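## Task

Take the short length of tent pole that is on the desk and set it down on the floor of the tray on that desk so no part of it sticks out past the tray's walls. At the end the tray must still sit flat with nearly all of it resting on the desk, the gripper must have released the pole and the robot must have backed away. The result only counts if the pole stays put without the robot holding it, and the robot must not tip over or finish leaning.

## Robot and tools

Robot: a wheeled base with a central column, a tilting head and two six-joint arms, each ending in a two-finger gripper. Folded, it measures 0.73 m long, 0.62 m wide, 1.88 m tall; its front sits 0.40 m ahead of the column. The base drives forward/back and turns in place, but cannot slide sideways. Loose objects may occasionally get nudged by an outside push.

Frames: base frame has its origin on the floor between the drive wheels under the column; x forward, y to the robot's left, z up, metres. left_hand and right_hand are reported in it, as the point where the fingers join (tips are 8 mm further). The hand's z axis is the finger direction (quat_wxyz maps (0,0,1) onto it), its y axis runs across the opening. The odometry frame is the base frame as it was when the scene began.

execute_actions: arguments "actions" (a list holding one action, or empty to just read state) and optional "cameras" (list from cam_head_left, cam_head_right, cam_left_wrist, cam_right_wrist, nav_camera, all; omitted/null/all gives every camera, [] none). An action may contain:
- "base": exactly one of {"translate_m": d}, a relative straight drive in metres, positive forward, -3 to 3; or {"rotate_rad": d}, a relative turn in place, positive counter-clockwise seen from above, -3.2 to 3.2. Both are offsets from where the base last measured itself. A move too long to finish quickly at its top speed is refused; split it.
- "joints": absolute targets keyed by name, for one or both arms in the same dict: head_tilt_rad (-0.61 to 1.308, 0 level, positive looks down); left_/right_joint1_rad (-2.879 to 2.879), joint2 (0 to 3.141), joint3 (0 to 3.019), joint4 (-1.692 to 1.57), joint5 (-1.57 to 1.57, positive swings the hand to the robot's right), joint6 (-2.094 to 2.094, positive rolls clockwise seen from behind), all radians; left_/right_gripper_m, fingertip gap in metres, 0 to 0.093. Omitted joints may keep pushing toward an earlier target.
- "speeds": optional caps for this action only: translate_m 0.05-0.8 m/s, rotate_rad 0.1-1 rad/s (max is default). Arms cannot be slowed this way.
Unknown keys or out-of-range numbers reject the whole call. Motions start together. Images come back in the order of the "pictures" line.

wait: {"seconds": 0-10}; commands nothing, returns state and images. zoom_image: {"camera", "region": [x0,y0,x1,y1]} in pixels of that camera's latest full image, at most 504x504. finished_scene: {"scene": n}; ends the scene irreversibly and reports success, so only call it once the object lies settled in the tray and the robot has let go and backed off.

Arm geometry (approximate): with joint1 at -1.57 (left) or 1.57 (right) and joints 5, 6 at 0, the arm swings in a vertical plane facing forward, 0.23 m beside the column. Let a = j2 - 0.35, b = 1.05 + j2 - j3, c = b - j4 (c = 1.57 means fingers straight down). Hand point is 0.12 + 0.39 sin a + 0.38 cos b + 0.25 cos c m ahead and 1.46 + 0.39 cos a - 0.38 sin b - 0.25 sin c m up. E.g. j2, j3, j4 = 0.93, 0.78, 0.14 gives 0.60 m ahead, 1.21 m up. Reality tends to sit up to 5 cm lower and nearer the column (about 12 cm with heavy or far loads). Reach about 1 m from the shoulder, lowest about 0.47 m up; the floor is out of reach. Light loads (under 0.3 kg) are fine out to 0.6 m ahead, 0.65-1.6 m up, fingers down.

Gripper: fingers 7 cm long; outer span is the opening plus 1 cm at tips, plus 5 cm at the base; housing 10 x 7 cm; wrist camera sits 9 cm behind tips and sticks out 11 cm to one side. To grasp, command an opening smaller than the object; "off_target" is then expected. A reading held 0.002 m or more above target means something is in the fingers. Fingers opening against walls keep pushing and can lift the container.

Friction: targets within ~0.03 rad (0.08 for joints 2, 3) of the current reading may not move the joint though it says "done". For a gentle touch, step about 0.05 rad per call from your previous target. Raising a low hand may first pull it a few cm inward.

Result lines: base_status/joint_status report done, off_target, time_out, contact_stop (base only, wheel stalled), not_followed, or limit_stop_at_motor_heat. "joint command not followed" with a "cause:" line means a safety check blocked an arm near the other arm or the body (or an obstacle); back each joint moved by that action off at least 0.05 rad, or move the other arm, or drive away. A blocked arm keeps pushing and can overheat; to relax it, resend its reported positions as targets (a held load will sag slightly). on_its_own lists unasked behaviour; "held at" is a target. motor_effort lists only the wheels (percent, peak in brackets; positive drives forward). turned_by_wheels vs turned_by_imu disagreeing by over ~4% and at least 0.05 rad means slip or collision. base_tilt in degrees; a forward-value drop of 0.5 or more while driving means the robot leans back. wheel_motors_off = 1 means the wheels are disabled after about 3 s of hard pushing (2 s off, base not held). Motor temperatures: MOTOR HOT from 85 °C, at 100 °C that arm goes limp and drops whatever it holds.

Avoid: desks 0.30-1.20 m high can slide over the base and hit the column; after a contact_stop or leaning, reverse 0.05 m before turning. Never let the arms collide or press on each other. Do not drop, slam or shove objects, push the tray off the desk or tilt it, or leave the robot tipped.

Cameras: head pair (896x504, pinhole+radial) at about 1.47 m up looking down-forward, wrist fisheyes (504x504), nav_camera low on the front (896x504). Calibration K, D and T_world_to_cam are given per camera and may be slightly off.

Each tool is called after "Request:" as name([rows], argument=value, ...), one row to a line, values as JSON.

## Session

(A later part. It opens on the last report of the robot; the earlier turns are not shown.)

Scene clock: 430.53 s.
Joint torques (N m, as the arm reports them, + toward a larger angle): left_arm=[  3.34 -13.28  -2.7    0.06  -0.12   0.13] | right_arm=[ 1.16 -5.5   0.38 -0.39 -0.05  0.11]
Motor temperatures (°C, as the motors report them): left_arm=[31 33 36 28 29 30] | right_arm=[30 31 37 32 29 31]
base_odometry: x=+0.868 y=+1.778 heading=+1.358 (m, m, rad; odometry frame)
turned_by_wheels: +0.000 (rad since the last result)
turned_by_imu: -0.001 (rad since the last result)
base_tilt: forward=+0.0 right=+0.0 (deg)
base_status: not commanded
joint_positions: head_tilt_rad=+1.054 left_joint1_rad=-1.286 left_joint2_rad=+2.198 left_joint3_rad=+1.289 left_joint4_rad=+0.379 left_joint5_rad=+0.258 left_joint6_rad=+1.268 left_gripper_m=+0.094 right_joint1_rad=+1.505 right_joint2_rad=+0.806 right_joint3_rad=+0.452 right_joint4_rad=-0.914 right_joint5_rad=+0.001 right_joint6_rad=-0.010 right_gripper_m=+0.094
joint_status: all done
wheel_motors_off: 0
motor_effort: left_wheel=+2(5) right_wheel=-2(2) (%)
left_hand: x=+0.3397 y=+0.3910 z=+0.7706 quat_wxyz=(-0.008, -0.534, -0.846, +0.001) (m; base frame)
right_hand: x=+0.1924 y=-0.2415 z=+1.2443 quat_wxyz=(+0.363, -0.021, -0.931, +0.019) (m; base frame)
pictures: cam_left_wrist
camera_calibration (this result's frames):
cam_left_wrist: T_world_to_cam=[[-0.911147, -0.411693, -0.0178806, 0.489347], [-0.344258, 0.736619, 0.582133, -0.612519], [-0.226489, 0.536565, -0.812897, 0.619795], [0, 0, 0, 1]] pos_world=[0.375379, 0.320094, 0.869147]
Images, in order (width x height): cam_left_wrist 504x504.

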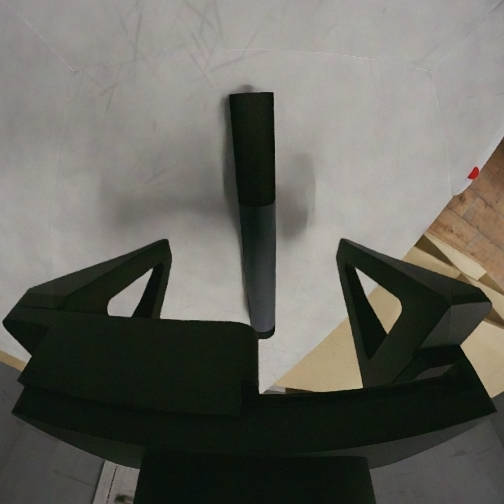

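Request:
execute_actions([
  {"joints": {"left_joint2_rad": 2.276, "left_joint3_rad": 1.372}},
], cameras=["cam_left_wrist"])

Scene clock: 447.07 s.
Joint torques (N m, as the arm reports them, + toward a larger angle): left_arm=[  3.61 -12.97  -2.56   0.04  -0.1    0.11] | right_arm=[ 1.   -5.64  0.44 -0.34 -0.01  0.14]
Motor temperatures (°C, as the motors report them): left_arm=[31 33 36 28 29 30] | right_arm=[30 31 36 31 29 31]
base_odometry: x=+0.868 y=+1.778 heading=+1.358 (m, m, rad; odometry frame)
turned_by_wheels: +0.000 (rad since the last result)
turned_by_imu: -0.001 (rad since the last result)
base_tilt: forward=+0.0 right=+0.0 (deg)
base_status: not commanded
joint_positions: head_tilt_rad=+1.054 left_joint1_rad=-1.286 left_joint2_rad=+2.270 left_joint3_rad=+1.376 left_joint4_rad=+0.379 left_joint5_rad=+0.258 left_joint6_rad=+1.268 left_gripper_m=+0.094 right_joint1_rad=+1.505 right_joint2_rad=+0.806 right_joint3_rad=+0.452 right_joint4_rad=-0.914 right_joint5_rad=+0.001 right_joint6_rad=-0.010 right_gripper_m=+0.094
joint_status: all done
wheel_motors_off: 0
motor_effort: left_wheel=+2(1) right_wheel=-1(2) (%)
left_hand: x=+0.3394 y=+0.3980 z=+0.7430 quat_wxyz=(-0.014, -0.535, -0.845, -0.004) (m; base frame)
right_hand: x=+0.1924 y=-0.2415 z=+1.2443 quat_wxyz=(+0.363, -0.021, -0.931, +0.019) (m; base frame)
pictures: cam_left_wrist
camera_calibration (this result's frames):
cam_left_wrist: T_world_to_cam=[[-0.91228, -0.408335, -0.0317551, 0.50081], [-0.349873, 0.736662, 0.57872, -0.597268], [-0.212919, 0.539065, -0.814908, 0.589466], [0, 0, 0, 1]] pos_world=[0.373419, 0.326722, 0.841915]
Images, in order (width x height): cam_left_wrist 504x504.

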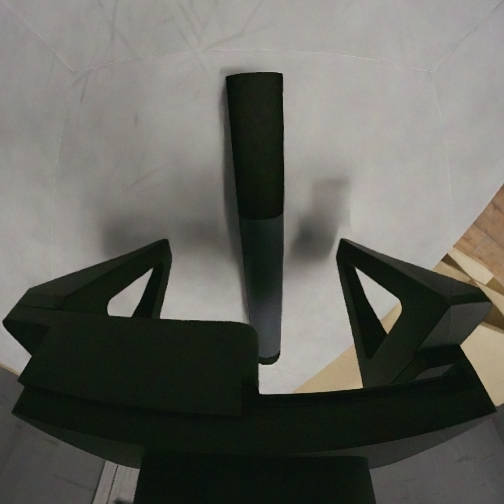

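Request:
execute_actions([
  {"joints": {"left_gripper_m": 0.0}},
], cameras=["cam_left_wrist", "cam_head_left"])

Scene clock: 457.87 s.
Joint torques (N m, as the arm reports them, + toward a larger angle): left_arm=[  3.86 -12.76  -2.69   0.02  -0.1    0.11] | right_arm=[ 0.9  -5.41  0.44 -0.33 -0.05  0.13]
Motor temperatures (°C, as the motors report them): left_arm=[31 33 35 28 29 30] | right_arm=[30 31 36 31 29 31]
base_odometry: x=+0.868 y=+1.778 heading=+1.358 (m, m, rad; odometry frame)
turned_by_wheels: +0.000 (rad since the last result)
turned_by_imu: -0.001 (rad since the last result)
base_tilt: forward=+0.0 right=+0.0 (deg)
base_status: not commanded
joint_positions: head_tilt_rad=+1.054 left_joint1_rad=-1.286 left_joint2_rad=+2.270 left_joint3_rad=+1.376 left_joint4_rad=+0.379 left_joint5_rad=+0.258 left_joint6_rad=+1.269 left_gripper_m=+0.021 right_joint1_rad=+1.505 right_joint2_rad=+0.806 right_joint3_rad=+0.452 right_joint4_rad=-0.914 right_joint5_rad=+0.001 right_joint6_rad=-0.010 right_gripper_m=+0.094
joint_status: left_gripper_m off_target (ended at +0.021, target +0.000)
wheel_motors_off: 0
motor_effort: left_wheel=+1(1) right_wheel=-2(2) (%)
left_hand: x=+0.3394 y=+0.3980 z=+0.7430 quat_wxyz=(-0.014, -0.535, -0.845, -0.004) (m; base frame)
right_hand: x=+0.1924 y=-0.2415 z=+1.2443 quat_wxyz=(+0.363, -0.021, -0.931, +0.019) (m; base frame)
pictures: cam_head_left, cam_left_wrist
camera_calibration (this result's frames):
cam_head_left: T_world_to_cam=[[0.0253265, -0.996246, -0.0827765, 0.152782], [-0.859664, 0.0205578, -0.510445, 0.826311], [0.510231, 0.0840878, -0.855917, 1.20986], [0, 0, 0, 1]] pos_world=[0.0891731, 0.0334868, 1.46997]
cam_left_wrist: T_world_to_cam=[[-0.912433, -0.407984, -0.031868, 0.500824], [-0.349571, 0.736568, 0.579024, -0.597609], [-0.212759, 0.53946, -0.814688, 0.589054], [0, 0, 0, 1]] pos_world=[0.373388, 0.326736, 0.841885]
Images, in order (width x height): cam_head_left 896x504, cam_left_wrist 504x504.

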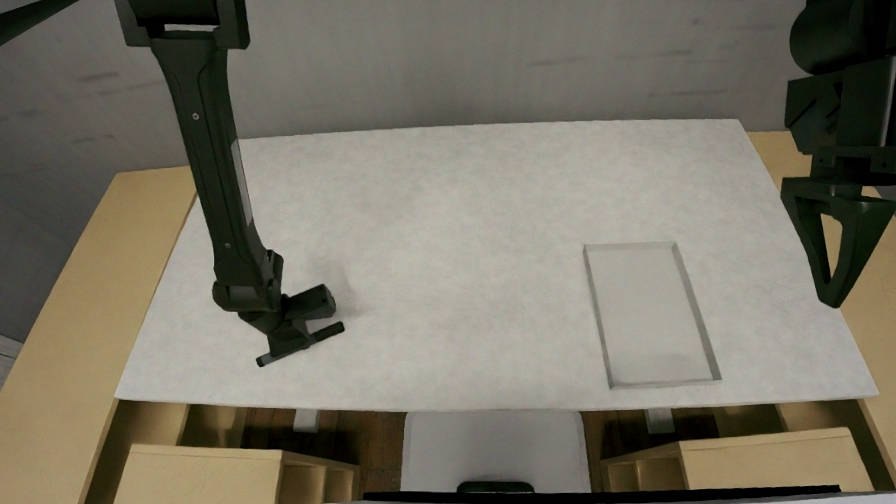

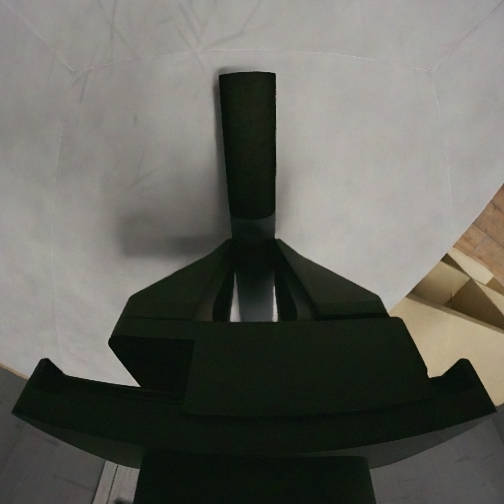

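Request:
zoom_image(camera="cam_head_left", region=[230, 280, 390, 430])

Request:
zoom_image(camera="cam_head_left", region=[560, 220, 760, 470])

Region (230, 280, 390, 430) of cam_head_left's 896x504 image, scaled by 3.150, with more detail than that image has; it fills the top 472 rows of this view, and the rest is white.

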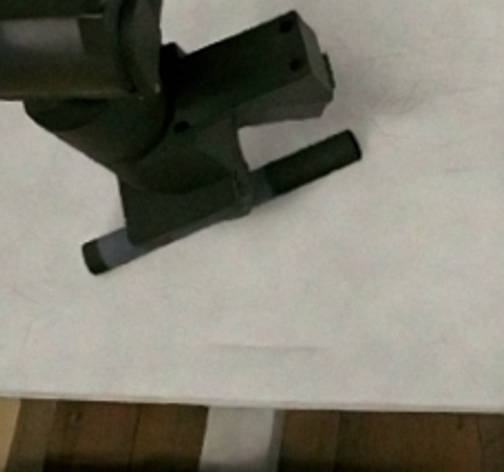

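Region (560, 220, 760, 470) of cam_head_left's 896x504 image, scaled by 2.016, with more detail than that image has; it fills the left 403 columns of this view, and the rest is white.

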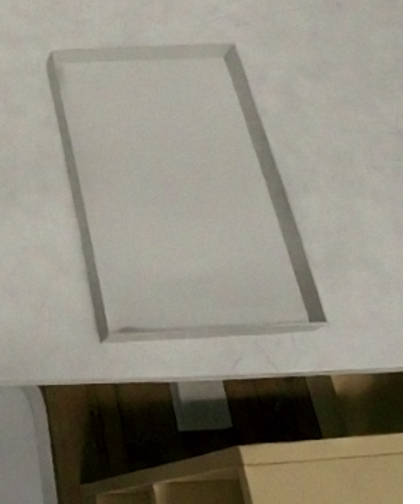

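Request:
execute_actions([
  {"joints": {"left_joint2_rad": 2.04, "left_joint4_rad": 0.17, "left_joint6_rad": 0.8}},
], cameras=["cam_left_wrist"])

Scene clock: 555.30 s.
Joint torques (N m, as the arm reports them, + toward a larger angle): left_arm=[  3.54 -16.07  -0.61   0.21  -0.12  -0.07] | right_arm=[ 1.2  -5.71  0.5  -0.28 -0.05  0.12]
Motor temperatures (°C, as the motors report them): left_arm=[31 33 35 28 29 30] | right_arm=[30 30 35 31 29 31]
base_odometry: x=+0.868 y=+1.778 heading=+1.358 (m, m, rad; odometry frame)
turned_by_wheels: +0.000 (rad since the last result)
turned_by_imu: -0.002 (rad since the last result)
base_tilt: forward=+0.0 right=+0.0 (deg)
base_status: not commanded
joint_positions: head_tilt_rad=+1.054 left_joint1_rad=-1.286 left_joint2_rad=+2.033 left_joint3_rad=+1.374 left_joint4_rad=+0.180 left_joint5_rad=+0.258 left_joint6_rad=+0.808 left_gripper_m=+0.020 right_joint1_rad=+1.505 right_joint2_rad=+0.806 right_joint3_rad=+0.452 right_joint4_rad=-0.914 right_joint5_rad=+0.001 right_joint6_rad=-0.010 right_gripper_m=+0.094
joint_status: all done
wheel_motors_off: 0
motor_effort: left_wheel=+1(1) right_wheel=-2(2) (%)
left_hand: x=+0.4557 y=+0.3983 z=+0.8092 quat_wxyz=(-0.029, -0.332, -0.943, -0.009) (m; base frame)
right_hand: x=+0.1924 y=-0.2415 z=+1.2443 quat_wxyz=(+0.363, -0.021, -0.931, +0.019) (m; base frame)
pictures: cam_left_wrist
camera_calibration (this result's frames):
cam_left_wrist: T_world_to_cam=[[-0.641754, -0.765462, -0.0471013, 0.640535], [-0.654733, 0.514868, 0.553385, -0.347365], [-0.399345, 0.385976, -0.831593, 0.82752], [0, 0, 0, 1]] pos_world=[0.514101, 0.34975, 0.910556]
Images, in order (width x height): cam_left_wrist 504x504.

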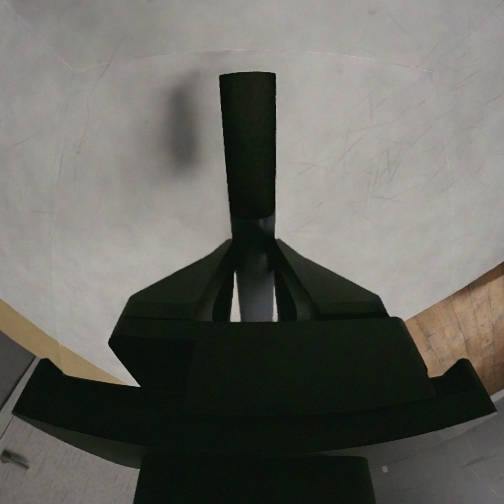

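Request:
execute_actions([
  {"base": {"rotate_rad": -0.33}, "joints": {"left_joint1_rad": -2.085, "left_joint2_rad": 2.05, "left_joint3_rad": 1.54, "left_joint4_rad": -0.085, "left_joint5_rad": -0.44, "left_joint6_rad": -0.64}},
], cameras=["cam_left_wrist", "cam_head_left"])

Scene clock: 562.80 s.
Joint torques (N m, as the arm reports them, + toward a larger angle): left_arm=[ -8.9  -17.44   0.8   -0.05  -0.25  -0.06] | right_arm=[ 1.51 -5.12  0.37 -0.34 -0.04  0.1 ]
Motor temperatures (°C, as the motors report them): left_arm=[31 33 35 28 29 30] | right_arm=[30 30 35 31 29 31]
base_odometry: x=+0.869 y=+1.779 heading=+1.031 (m, m, rad; odometry frame)
turned_by_wheels: -0.328 (rad since the last result)
turned_by_imu: -0.330 (rad since the last result)
base_tilt: forward=+0.1 right=+0.0 (deg)
base_status: done
joint_positions: head_tilt_rad=+1.054 left_joint1_rad=-2.081 left_joint2_rad=+2.048 left_joint3_rad=+1.544 left_joint4_rad=-0.073 left_joint5_rad=-0.438 left_joint6_rad=-0.631 left_gripper_m=+0.020 right_joint1_rad=+1.505 right_joint2_rad=+0.806 right_joint3_rad=+0.451 right_joint4_rad=-0.914 right_joint5_rad=+0.001 right_joint6_rad=-0.010 right_gripper_m=+0.094
joint_status: all done
wheel_motors_off: 0
motor_effort: left_wheel=+5(40) right_wheel=-6(66) (%)
left_hand: x=+0.4679 y=-0.0941 z=+0.8503 quat_wxyz=(-0.003, +0.180, -0.984, +0.001) (m; base frame)
right_hand: x=+0.1920 y=-0.2415 z=+1.2444 quat_wxyz=(+0.364, -0.021, -0.931, +0.019) (m; base frame)
pictures: cam_head_left, cam_left_wrist
camera_calibration (this result's frames):
cam_head_left: T_world_to_cam=[[0.0253265, -0.996246, -0.0827765, 0.152782], [-0.859664, 0.0205578, -0.510445, 0.826311], [0.510231, 0.0840878, -0.855917, 1.20986], [0, 0, 0, 1]] pos_world=[0.0891731, 0.0334868, 1.46997]
cam_left_wrist: T_world_to_cam=[[0.333988, -0.942547, -0.00762669, -0.233418], [-0.759765, -0.273991, 0.589649, -0.164557], [-0.557861, -0.191141, -0.807624, 1.05604], [0, 0, 0, 1]] pos_world=[0.542059, -0.0632421, 0.948134]
Images, in order (width x height): cam_head_left 896x504, cam_left_wrist 504x504.

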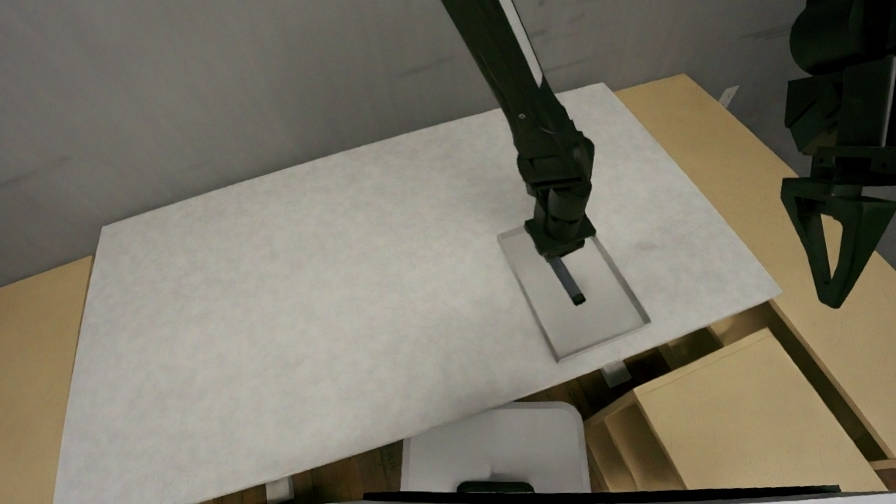

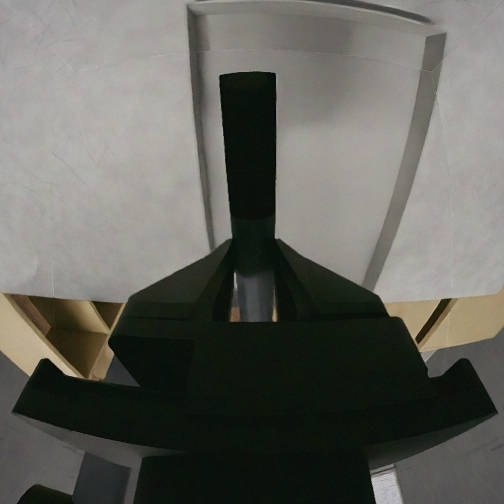

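Request:
execute_actions([
  {"joints": {"left_joint2_rad": 2.272, "left_joint3_rad": 1.88, "left_joint4_rad": -0.195}},
], cameras=["cam_left_wrist", "cam_head_left"])

Scene clock: 604.07 s.
Joint torques (N m, as the arm reports them, + toward a larger angle): left_arm=[-10.08 -19.4    2.4    0.02  -0.24  -0.05] | right_arm=[ 0.81 -5.72  0.41 -0.34 -0.03  0.09]
Motor temperatures (°C, as the motors report them): left_arm=[32 34 34 28 29 30] | right_arm=[30 30 34 31 29 31]
base_odometry: x=+0.869 y=+1.779 heading=+1.031 (m, m, rad; odometry frame)
turned_by_wheels: +0.000 (rad since the last result)
turned_by_imu: -0.001 (rad since the last result)
base_tilt: forward=+0.0 right=+0.0 (deg)
base_status: not commanded
joint_positions: head_tilt_rad=+1.054 left_joint1_rad=-2.081 left_joint2_rad=+2.285 left_joint3_rad=+1.870 left_joint4_rad=-0.186 left_joint5_rad=-0.438 left_joint6_rad=-0.631 left_gripper_m=+0.020 right_joint1_rad=+1.505 right_joint2_rad=+0.806 right_joint3_rad=+0.451 right_joint4_rad=-0.914 right_joint5_rad=+0.001 right_joint6_rad=-0.010 right_gripper_m=+0.094
joint_status: all done
wheel_motors_off: 0
motor_effort: left_wheel=+6(5) right_wheel=-7(6) (%)
left_hand: x=+0.4694 y=-0.1318 z=+0.7734 quat_wxyz=(+0.007, +0.175, -0.985, -0.004) (m; base frame)
right_hand: x=+0.1920 y=-0.2415 z=+1.2444 quat_wxyz=(+0.364, -0.021, -0.931, +0.019) (m; base frame)
pictures: cam_head_left, cam_left_wrist
camera_calibration (this result's frames):
cam_head_left: T_world_to_cam=[[0.0253265, -0.996246, -0.0827765, 0.152782], [-0.859664, 0.0205578, -0.510445, 0.826311], [0.510231, 0.0840878, -0.855917, 1.20986], [0, 0, 0, 1]] pos_world=[0.0891731, 0.0334868, 1.46997]
cam_left_wrist: T_world_to_cam=[[0.32442, -0.945709, -0.0196762, -0.256623], [-0.750327, -0.26995, 0.603437, -0.142967], [-0.575988, -0.181004, -0.797168, 0.989296], [0, 0, 0, 1]] pos_world=[0.545804, -0.102219, 0.869857]
Images, in order (width x height): cam_head_left 896x504, cam_left_wrist 504x504.

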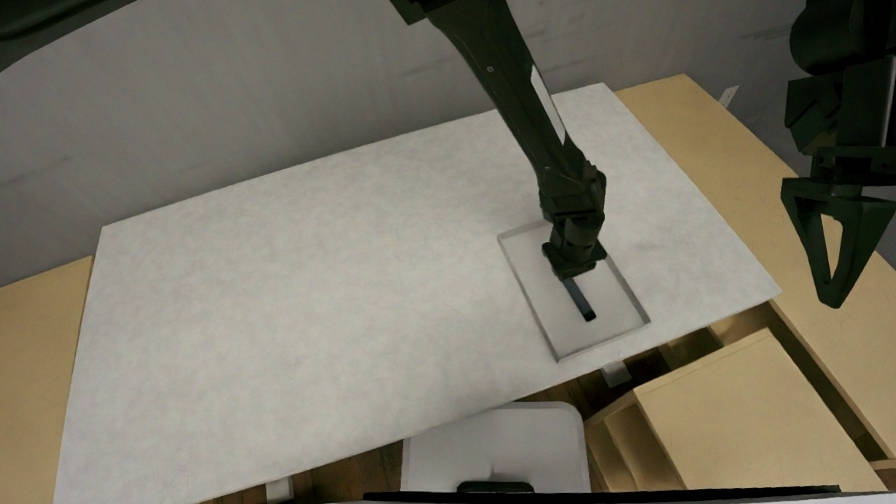

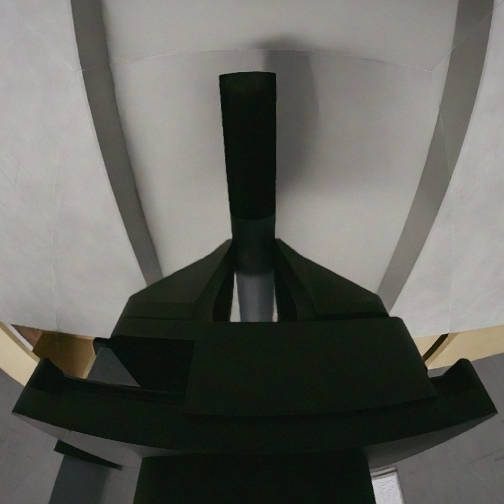

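Request:
zoom_image(camera="cam_left_wrist", region=[60, 40, 180, 160])

Request:
zoom_image(camera="cam_left_wrist", region=[384, 40, 504, 160])

Request:
zoom_image(camera="cam_head_left", region=[480, 200, 680, 380])

Region (60, 40, 180, 160) of cam_left_wrist's 504x504 image, scaled by 4.200, with more detail than that image has.

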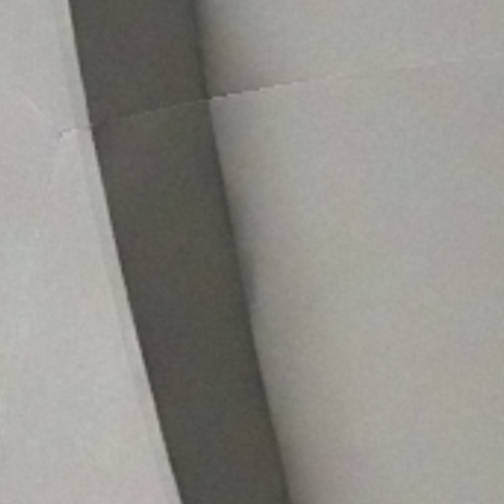

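Region (384, 40, 504, 160) of cam_left_wrist's 504x504 image, scaled by 4.200, with more detail than that image has.

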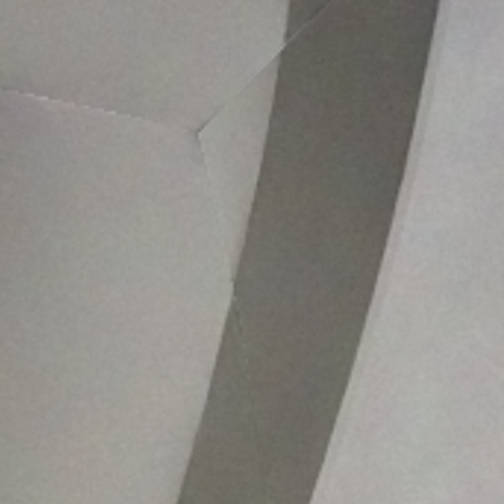

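Region (480, 200, 680, 380) of cam_head_left's 896x504 image, scaled by 2.520, with more detail than that image has; it fills the top 454 rows of this view, and the rest is white.

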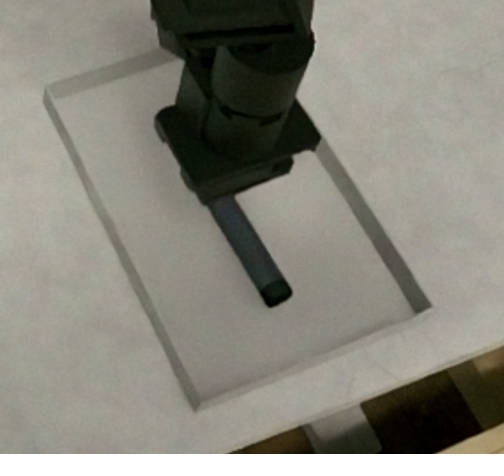

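Request:
execute_actions([
  {"joints": {"left_joint2_rad": 2.383, "left_joint3_rad": 2.01}},
], cameras=["cam_left_wrist", "cam_head_left"])

Scene clock: 638.17 s.
Joint torques (N m, as the arm reports them, + toward a larger angle): left_arm=[-10.6  -17.87   2.35   0.12  -0.25  -0.07] | right_arm=[ 0.92 -5.41  0.45 -0.33 -0.05  0.12]
Motor temperatures (°C, as the motors report them): left_arm=[32 35 34 28 29 30] | right_arm=[29 30 34 31 29 31]
base_odometry: x=+0.869 y=+1.779 heading=+1.031 (m, m, rad; odometry frame)
turned_by_wheels: +0.000 (rad since the last result)
turned_by_imu: -0.001 (rad since the last result)
base_tilt: forward=+0.1 right=+0.0 (deg)
base_status: not commanded
joint_positions: head_tilt_rad=+1.054 left_joint1_rad=-2.081 left_joint2_rad=+2.375 left_joint3_rad=+2.005 left_joint4_rad=-0.186 left_joint5_rad=-0.438 left_joint6_rad=-0.631 left_gripper_m=+0.020 right_joint1_rad=+1.505 right_joint2_rad=+0.806 right_joint3_rad=+0.451 right_joint4_rad=-0.914 right_joint5_rad=+0.001 right_joint6_rad=-0.010 right_gripper_m=+0.094
joint_status: all done
wheel_motors_off: 0
motor_effort: left_wheel=+7(7) right_wheel=-7(7) (%)
left_hand: x=+0.4805 y=-0.1478 z=+0.7469 quat_wxyz=(-0.012, +0.184, -0.983, +0.005) (m; base frame)
right_hand: x=+0.1920 y=-0.2415 z=+1.2444 quat_wxyz=(+0.364, -0.021, -0.931, +0.019) (m; base frame)
pictures: cam_head_left, cam_left_wrist
camera_calibration (this result's frames):
cam_head_left: T_world_to_cam=[[0.0253265, -0.996246, -0.0827765, 0.152782], [-0.859664, 0.0205578, -0.510445, 0.826311], [0.510231, 0.0840878, -0.855917, 1.20986], [0, 0, 0, 1]] pos_world=[0.0891732, 0.0334868, 1.46997]
cam_left_wrist: T_world_to_cam=[[0.342526, -0.939501, 0.00358767, -0.301002], [-0.768147, -0.27785, 0.576845, -0.0956717], [-0.54095, -0.20034, -0.816846, 0.966746], [0, 0, 0, 1]] pos_world=[0.552572, -0.115696, 0.84595]
Images, in order (width x height): cam_head_left 896x504, cam_left_wrist 504x504.

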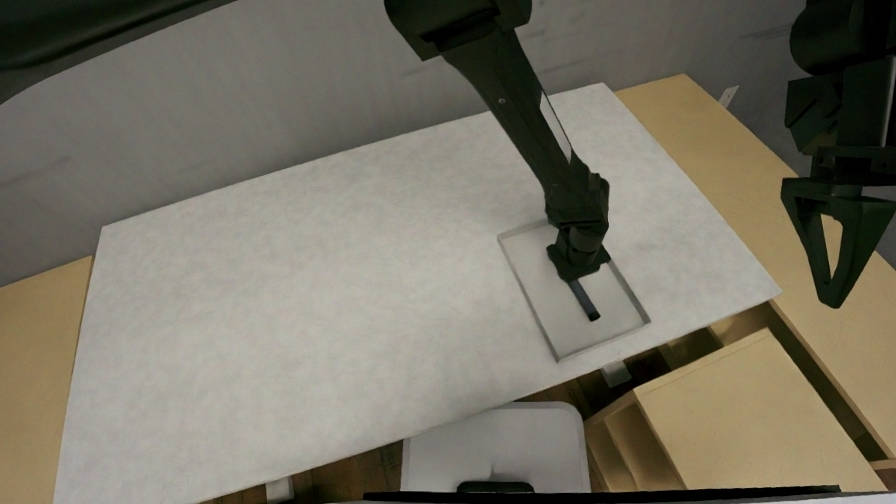

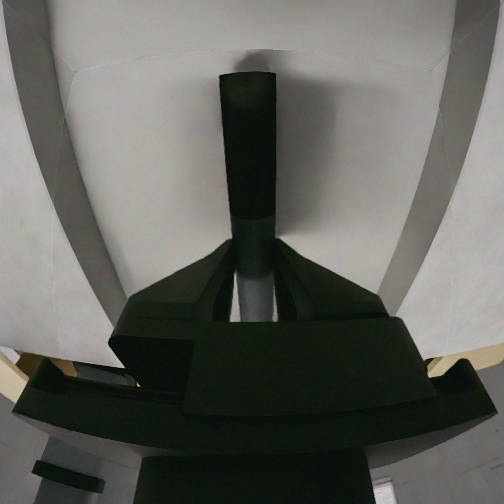

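Request:
execute_actions([
  {"joints": {"left_joint2_rad": 2.407}},
], cameras=["cam_left_wrist"])

Scene clock: 650.93 s.
Joint torques (N m, as the arm reports them, + toward a larger angle): left_arm=[-10.64 -16.28   2.3    0.07  -0.23  -0.08] | right_arm=[ 1.28 -5.33  0.61 -0.41 -0.02  0.11]
Motor temperatures (°C, as the motors report them): left_arm=[33 35 34 28 29 30] | right_arm=[29 30 34 31 29 31]
base_odometry: x=+0.869 y=+1.779 heading=+1.031 (m, m, rad; odometry frame)
turned_by_wheels: +0.000 (rad since the last result)
turned_by_imu: -0.001 (rad since the last result)
base_tilt: forward=+0.0 right=+0.0 (deg)
base_status: not commanded
joint_positions: head_tilt_rad=+1.054 left_joint1_rad=-2.081 left_joint2_rad=+2.390 left_joint3_rad=+2.005 left_joint4_rad=-0.186 left_joint5_rad=-0.438 left_joint6_rad=-0.631 left_gripper_m=+0.020 right_joint1_rad=+1.505 right_joint2_rad=+0.806 right_joint3_rad=+0.451 right_joint4_rad=-0.914 right_joint5_rad=+0.001 right_joint6_rad=-0.010 right_gripper_m=+0.094
joint_status: all done
wheel_motors_off: 0
motor_effort: left_wheel=+8(7) right_wheel=-7(7) (%)
left_hand: x=+0.4684 y=-0.1472 z=+0.7407 quat_wxyz=(-0.005, +0.181, -0.983, +0.002) (m; base frame)
right_hand: x=+0.1920 y=-0.2415 z=+1.2444 quat_wxyz=(+0.364, -0.021, -0.931, +0.019) (m; base frame)
pictures: cam_left_wrist
camera_calibration (this result's frames):
cam_left_wrist: T_world_to_cam=[[0.336307, -0.941738, -0.00526199, -0.287193], [-0.762153, -0.275448, 0.585876, -0.110409], [-0.553191, -0.193024, -0.810383, 0.957271], [0, 0, 0, 1]] pos_world=[0.541991, -0.116096, 0.838931]
Images, in order (width x height): cam_left_wrist 504x504.

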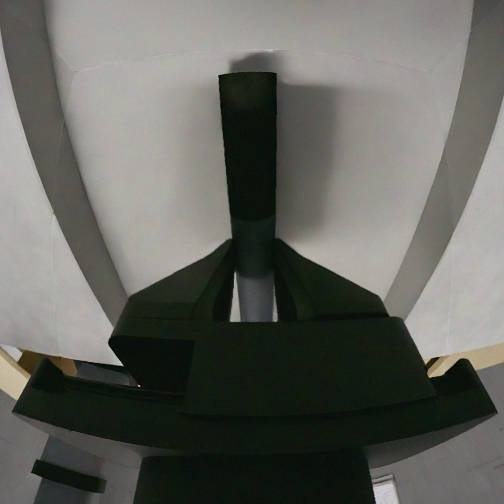

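Request:
execute_actions([
  {"joints": {"left_gripper_m": 0.075, "left_joint2_rad": 2.385}},
], cameras=["cam_left_wrist", "cam_head_left"])

Scene clock: 669.30 s.
Joint torques (N m, as the arm reports them, + toward a larger angle): left_arm=[-10.64 -18.56   2.42   0.03  -0.23  -0.06] | right_arm=[ 0.97 -5.21  0.46 -0.41  0.01  0.13]
Motor temperatures (°C, as the motors report them): left_arm=[33 35 34 28 29 30] | right_arm=[29 30 34 31 29 31]
base_odometry: x=+0.869 y=+1.779 heading=+1.031 (m, m, rad; odometry frame)
turned_by_wheels: +0.000 (rad since the last result)
turned_by_imu: -0.001 (rad since the last result)
base_tilt: forward=+0.1 right=+0.0 (deg)
base_status: not commanded
joint_positions: head_tilt_rad=+1.054 left_joint1_rad=-2.081 left_joint2_rad=+2.390 left_joint3_rad=+2.005 left_joint4_rad=-0.186 left_joint5_rad=-0.438 left_joint6_rad=-0.631 left_gripper_m=+0.075 right_joint1_rad=+1.505 right_joint2_rad=+0.806 right_joint3_rad=+0.451 right_joint4_rad=-0.914 right_joint5_rad=+0.001 right_joint6_rad=-0.010 right_gripper_m=+0.094
joint_status: all done
wheel_motors_off: 0
motor_effort: left_wheel=+7(7) right_wheel=-7(7) (%)
left_hand: x=+0.4684 y=-0.1472 z=+0.7407 quat_wxyz=(-0.005, +0.181, -0.983, +0.002) (m; base frame)
right_hand: x=+0.1920 y=-0.2415 z=+1.2444 quat_wxyz=(+0.364, -0.021, -0.931, +0.019) (m; base frame)
pictures: cam_head_left, cam_left_wrist
camera_calibration (this result's frames):
cam_head_left: T_world_to_cam=[[0.0253265, -0.996246, -0.0827765, 0.152782], [-0.859664, 0.0205578, -0.510445, 0.826311], [0.510231, 0.0840878, -0.855917, 1.20986], [0, 0, 0, 1]] pos_world=[0.0891731, 0.0334868, 1.46997]
cam_left_wrist: T_world_to_cam=[[0.336307, -0.941738, -0.00526199, -0.287193], [-0.762153, -0.275448, 0.585876, -0.110409], [-0.553191, -0.193024, -0.810383, 0.957271], [0, 0, 0, 1]] pos_world=[0.541991, -0.116096, 0.838931]
Images, in order (width x height): cam_head_left 896x504, cam_left_wrist 504x504.

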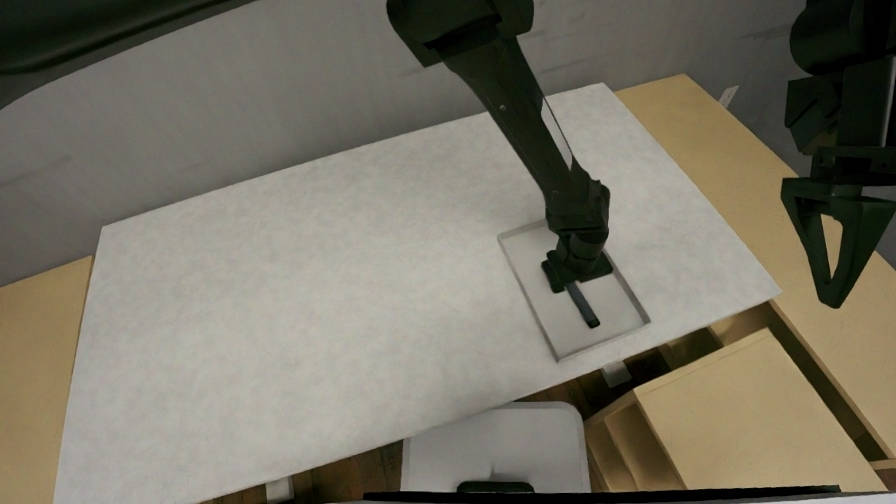

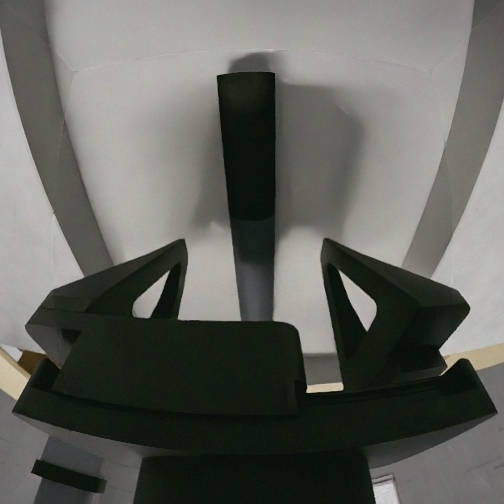

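Request:
execute_actions([
  {"joints": {"left_joint2_rad": 1.68, "left_joint4_rad": -0.9}},
], cameras=["cam_left_wrist", "cam_head_left", "cam_head_right"])

Scene clock: 694.43 s.
Joint torques (N m, as the arm reports them, + toward a larger angle): left_arm=[ -7.83 -26.11   6.75  -0.08  -0.23  -0.06] | right_arm=[ 0.94 -5.18  0.4  -0.39 -0.02  0.11]
Motor temperatures (°C, as the motors report them): left_arm=[33 35 34 28 29 30] | right_arm=[29 30 34 31 29 31]
base_odometry: x=+0.869 y=+1.779 heading=+1.031 (m, m, rad; odometry frame)
turned_by_wheels: +0.000 (rad since the last result)
turned_by_imu: -0.002 (rad since the last result)
base_tilt: forward=+0.0 right=+0.0 (deg)
base_status: not commanded
joint_positions: head_tilt_rad=+1.054 left_joint1_rad=-2.081 left_joint2_rad=+1.693 left_joint3_rad=+2.000 left_joint4_rad=-0.891 left_joint5_rad=-0.439 left_joint6_rad=-0.631 left_gripper_m=+0.075 right_joint1_rad=+1.505 right_joint2_rad=+0.806 right_joint3_rad=+0.451 right_joint4_rad=-0.914 right_joint5_rad=+0.001 right_joint6_rad=-0.010 right_gripper_m=+0.094
joint_status: all done
wheel_motors_off: 0
motor_effort: left_wheel=+9(10) right_wheel=-10(10) (%)
left_hand: x=+0.7408 y=-0.0492 z=+1.1002 quat_wxyz=(-0.001, +0.178, -0.984, -0.001) (m; base frame)
right_hand: x=+0.1920 y=-0.2415 z=+1.2444 quat_wxyz=(+0.364, -0.021, -0.931, +0.019) (m; base frame)
pictures: cam_head_left, cam_head_right, cam_left_wrist
camera_calibration (this result's frames):
cam_head_left: T_world_to_cam=[[0.0253265, -0.996246, -0.0827765, 0.152782], [-0.859664, 0.0205578, -0.510445, 0.826311], [0.510231, 0.0840878, -0.855917, 1.20986], [0, 0, 0, 1]] pos_world=[0.0891731, 0.0334868, 1.46997]
cam_head_right: T_world_to_cam=[[0.029291, -0.996837, -0.0738745, 0.0881773], [-0.859503, 0.0126122, -0.510975, 0.827712], [0.510291, 0.0784623, -0.856415, 1.20725], [0, 0, 0, 1]] pos_world=[0.0927907, -0.0172644, 1.46336]
cam_left_wrist: T_world_to_cam=[[0.331353, -0.943431, -0.0119401, -0.273643], [-0.75735, -0.273502, 0.592974, -0.0976753], [-0.562696, -0.187441, -0.805133, 1.41969], [0, 0, 0, 1]] pos_world=[0.815553, -0.0187694, 1.19769]
Images, in order (width x height): cam_head_left 896x504, cam_head_right 896x504, cam_left_wrist 504x504.

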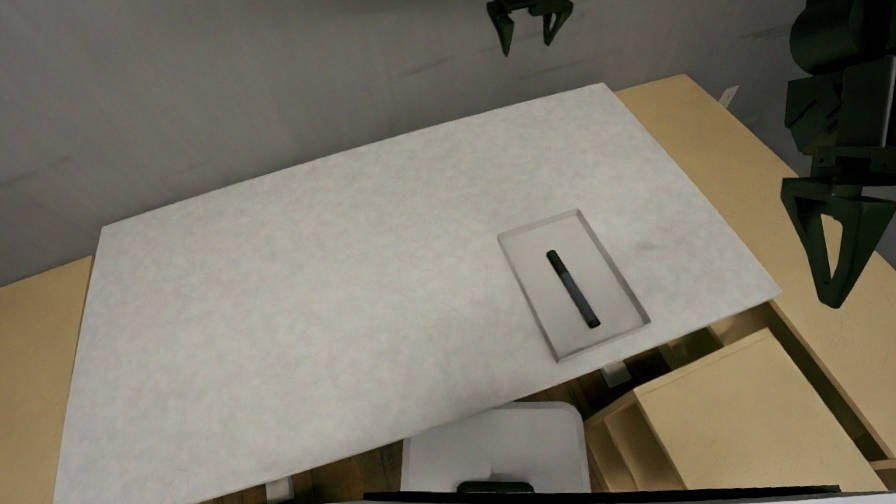

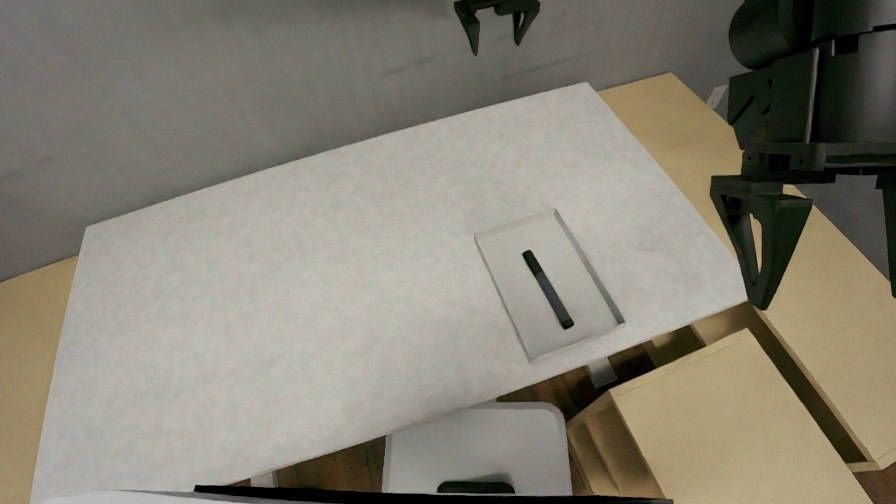

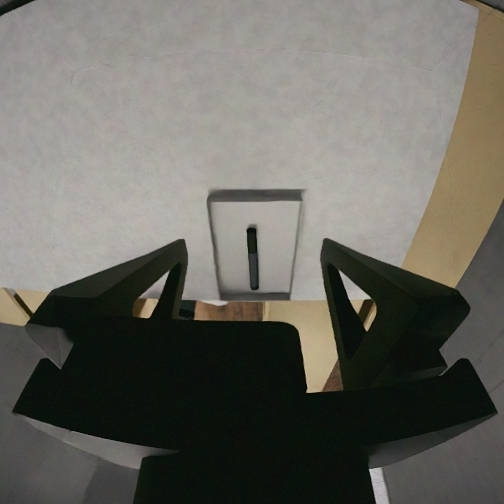

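The pole is lying on the tray bottom, fully inside the walls, and the hand is well clear.

Request:
finished_scene(scene=2)

The scene is finished: the task was done.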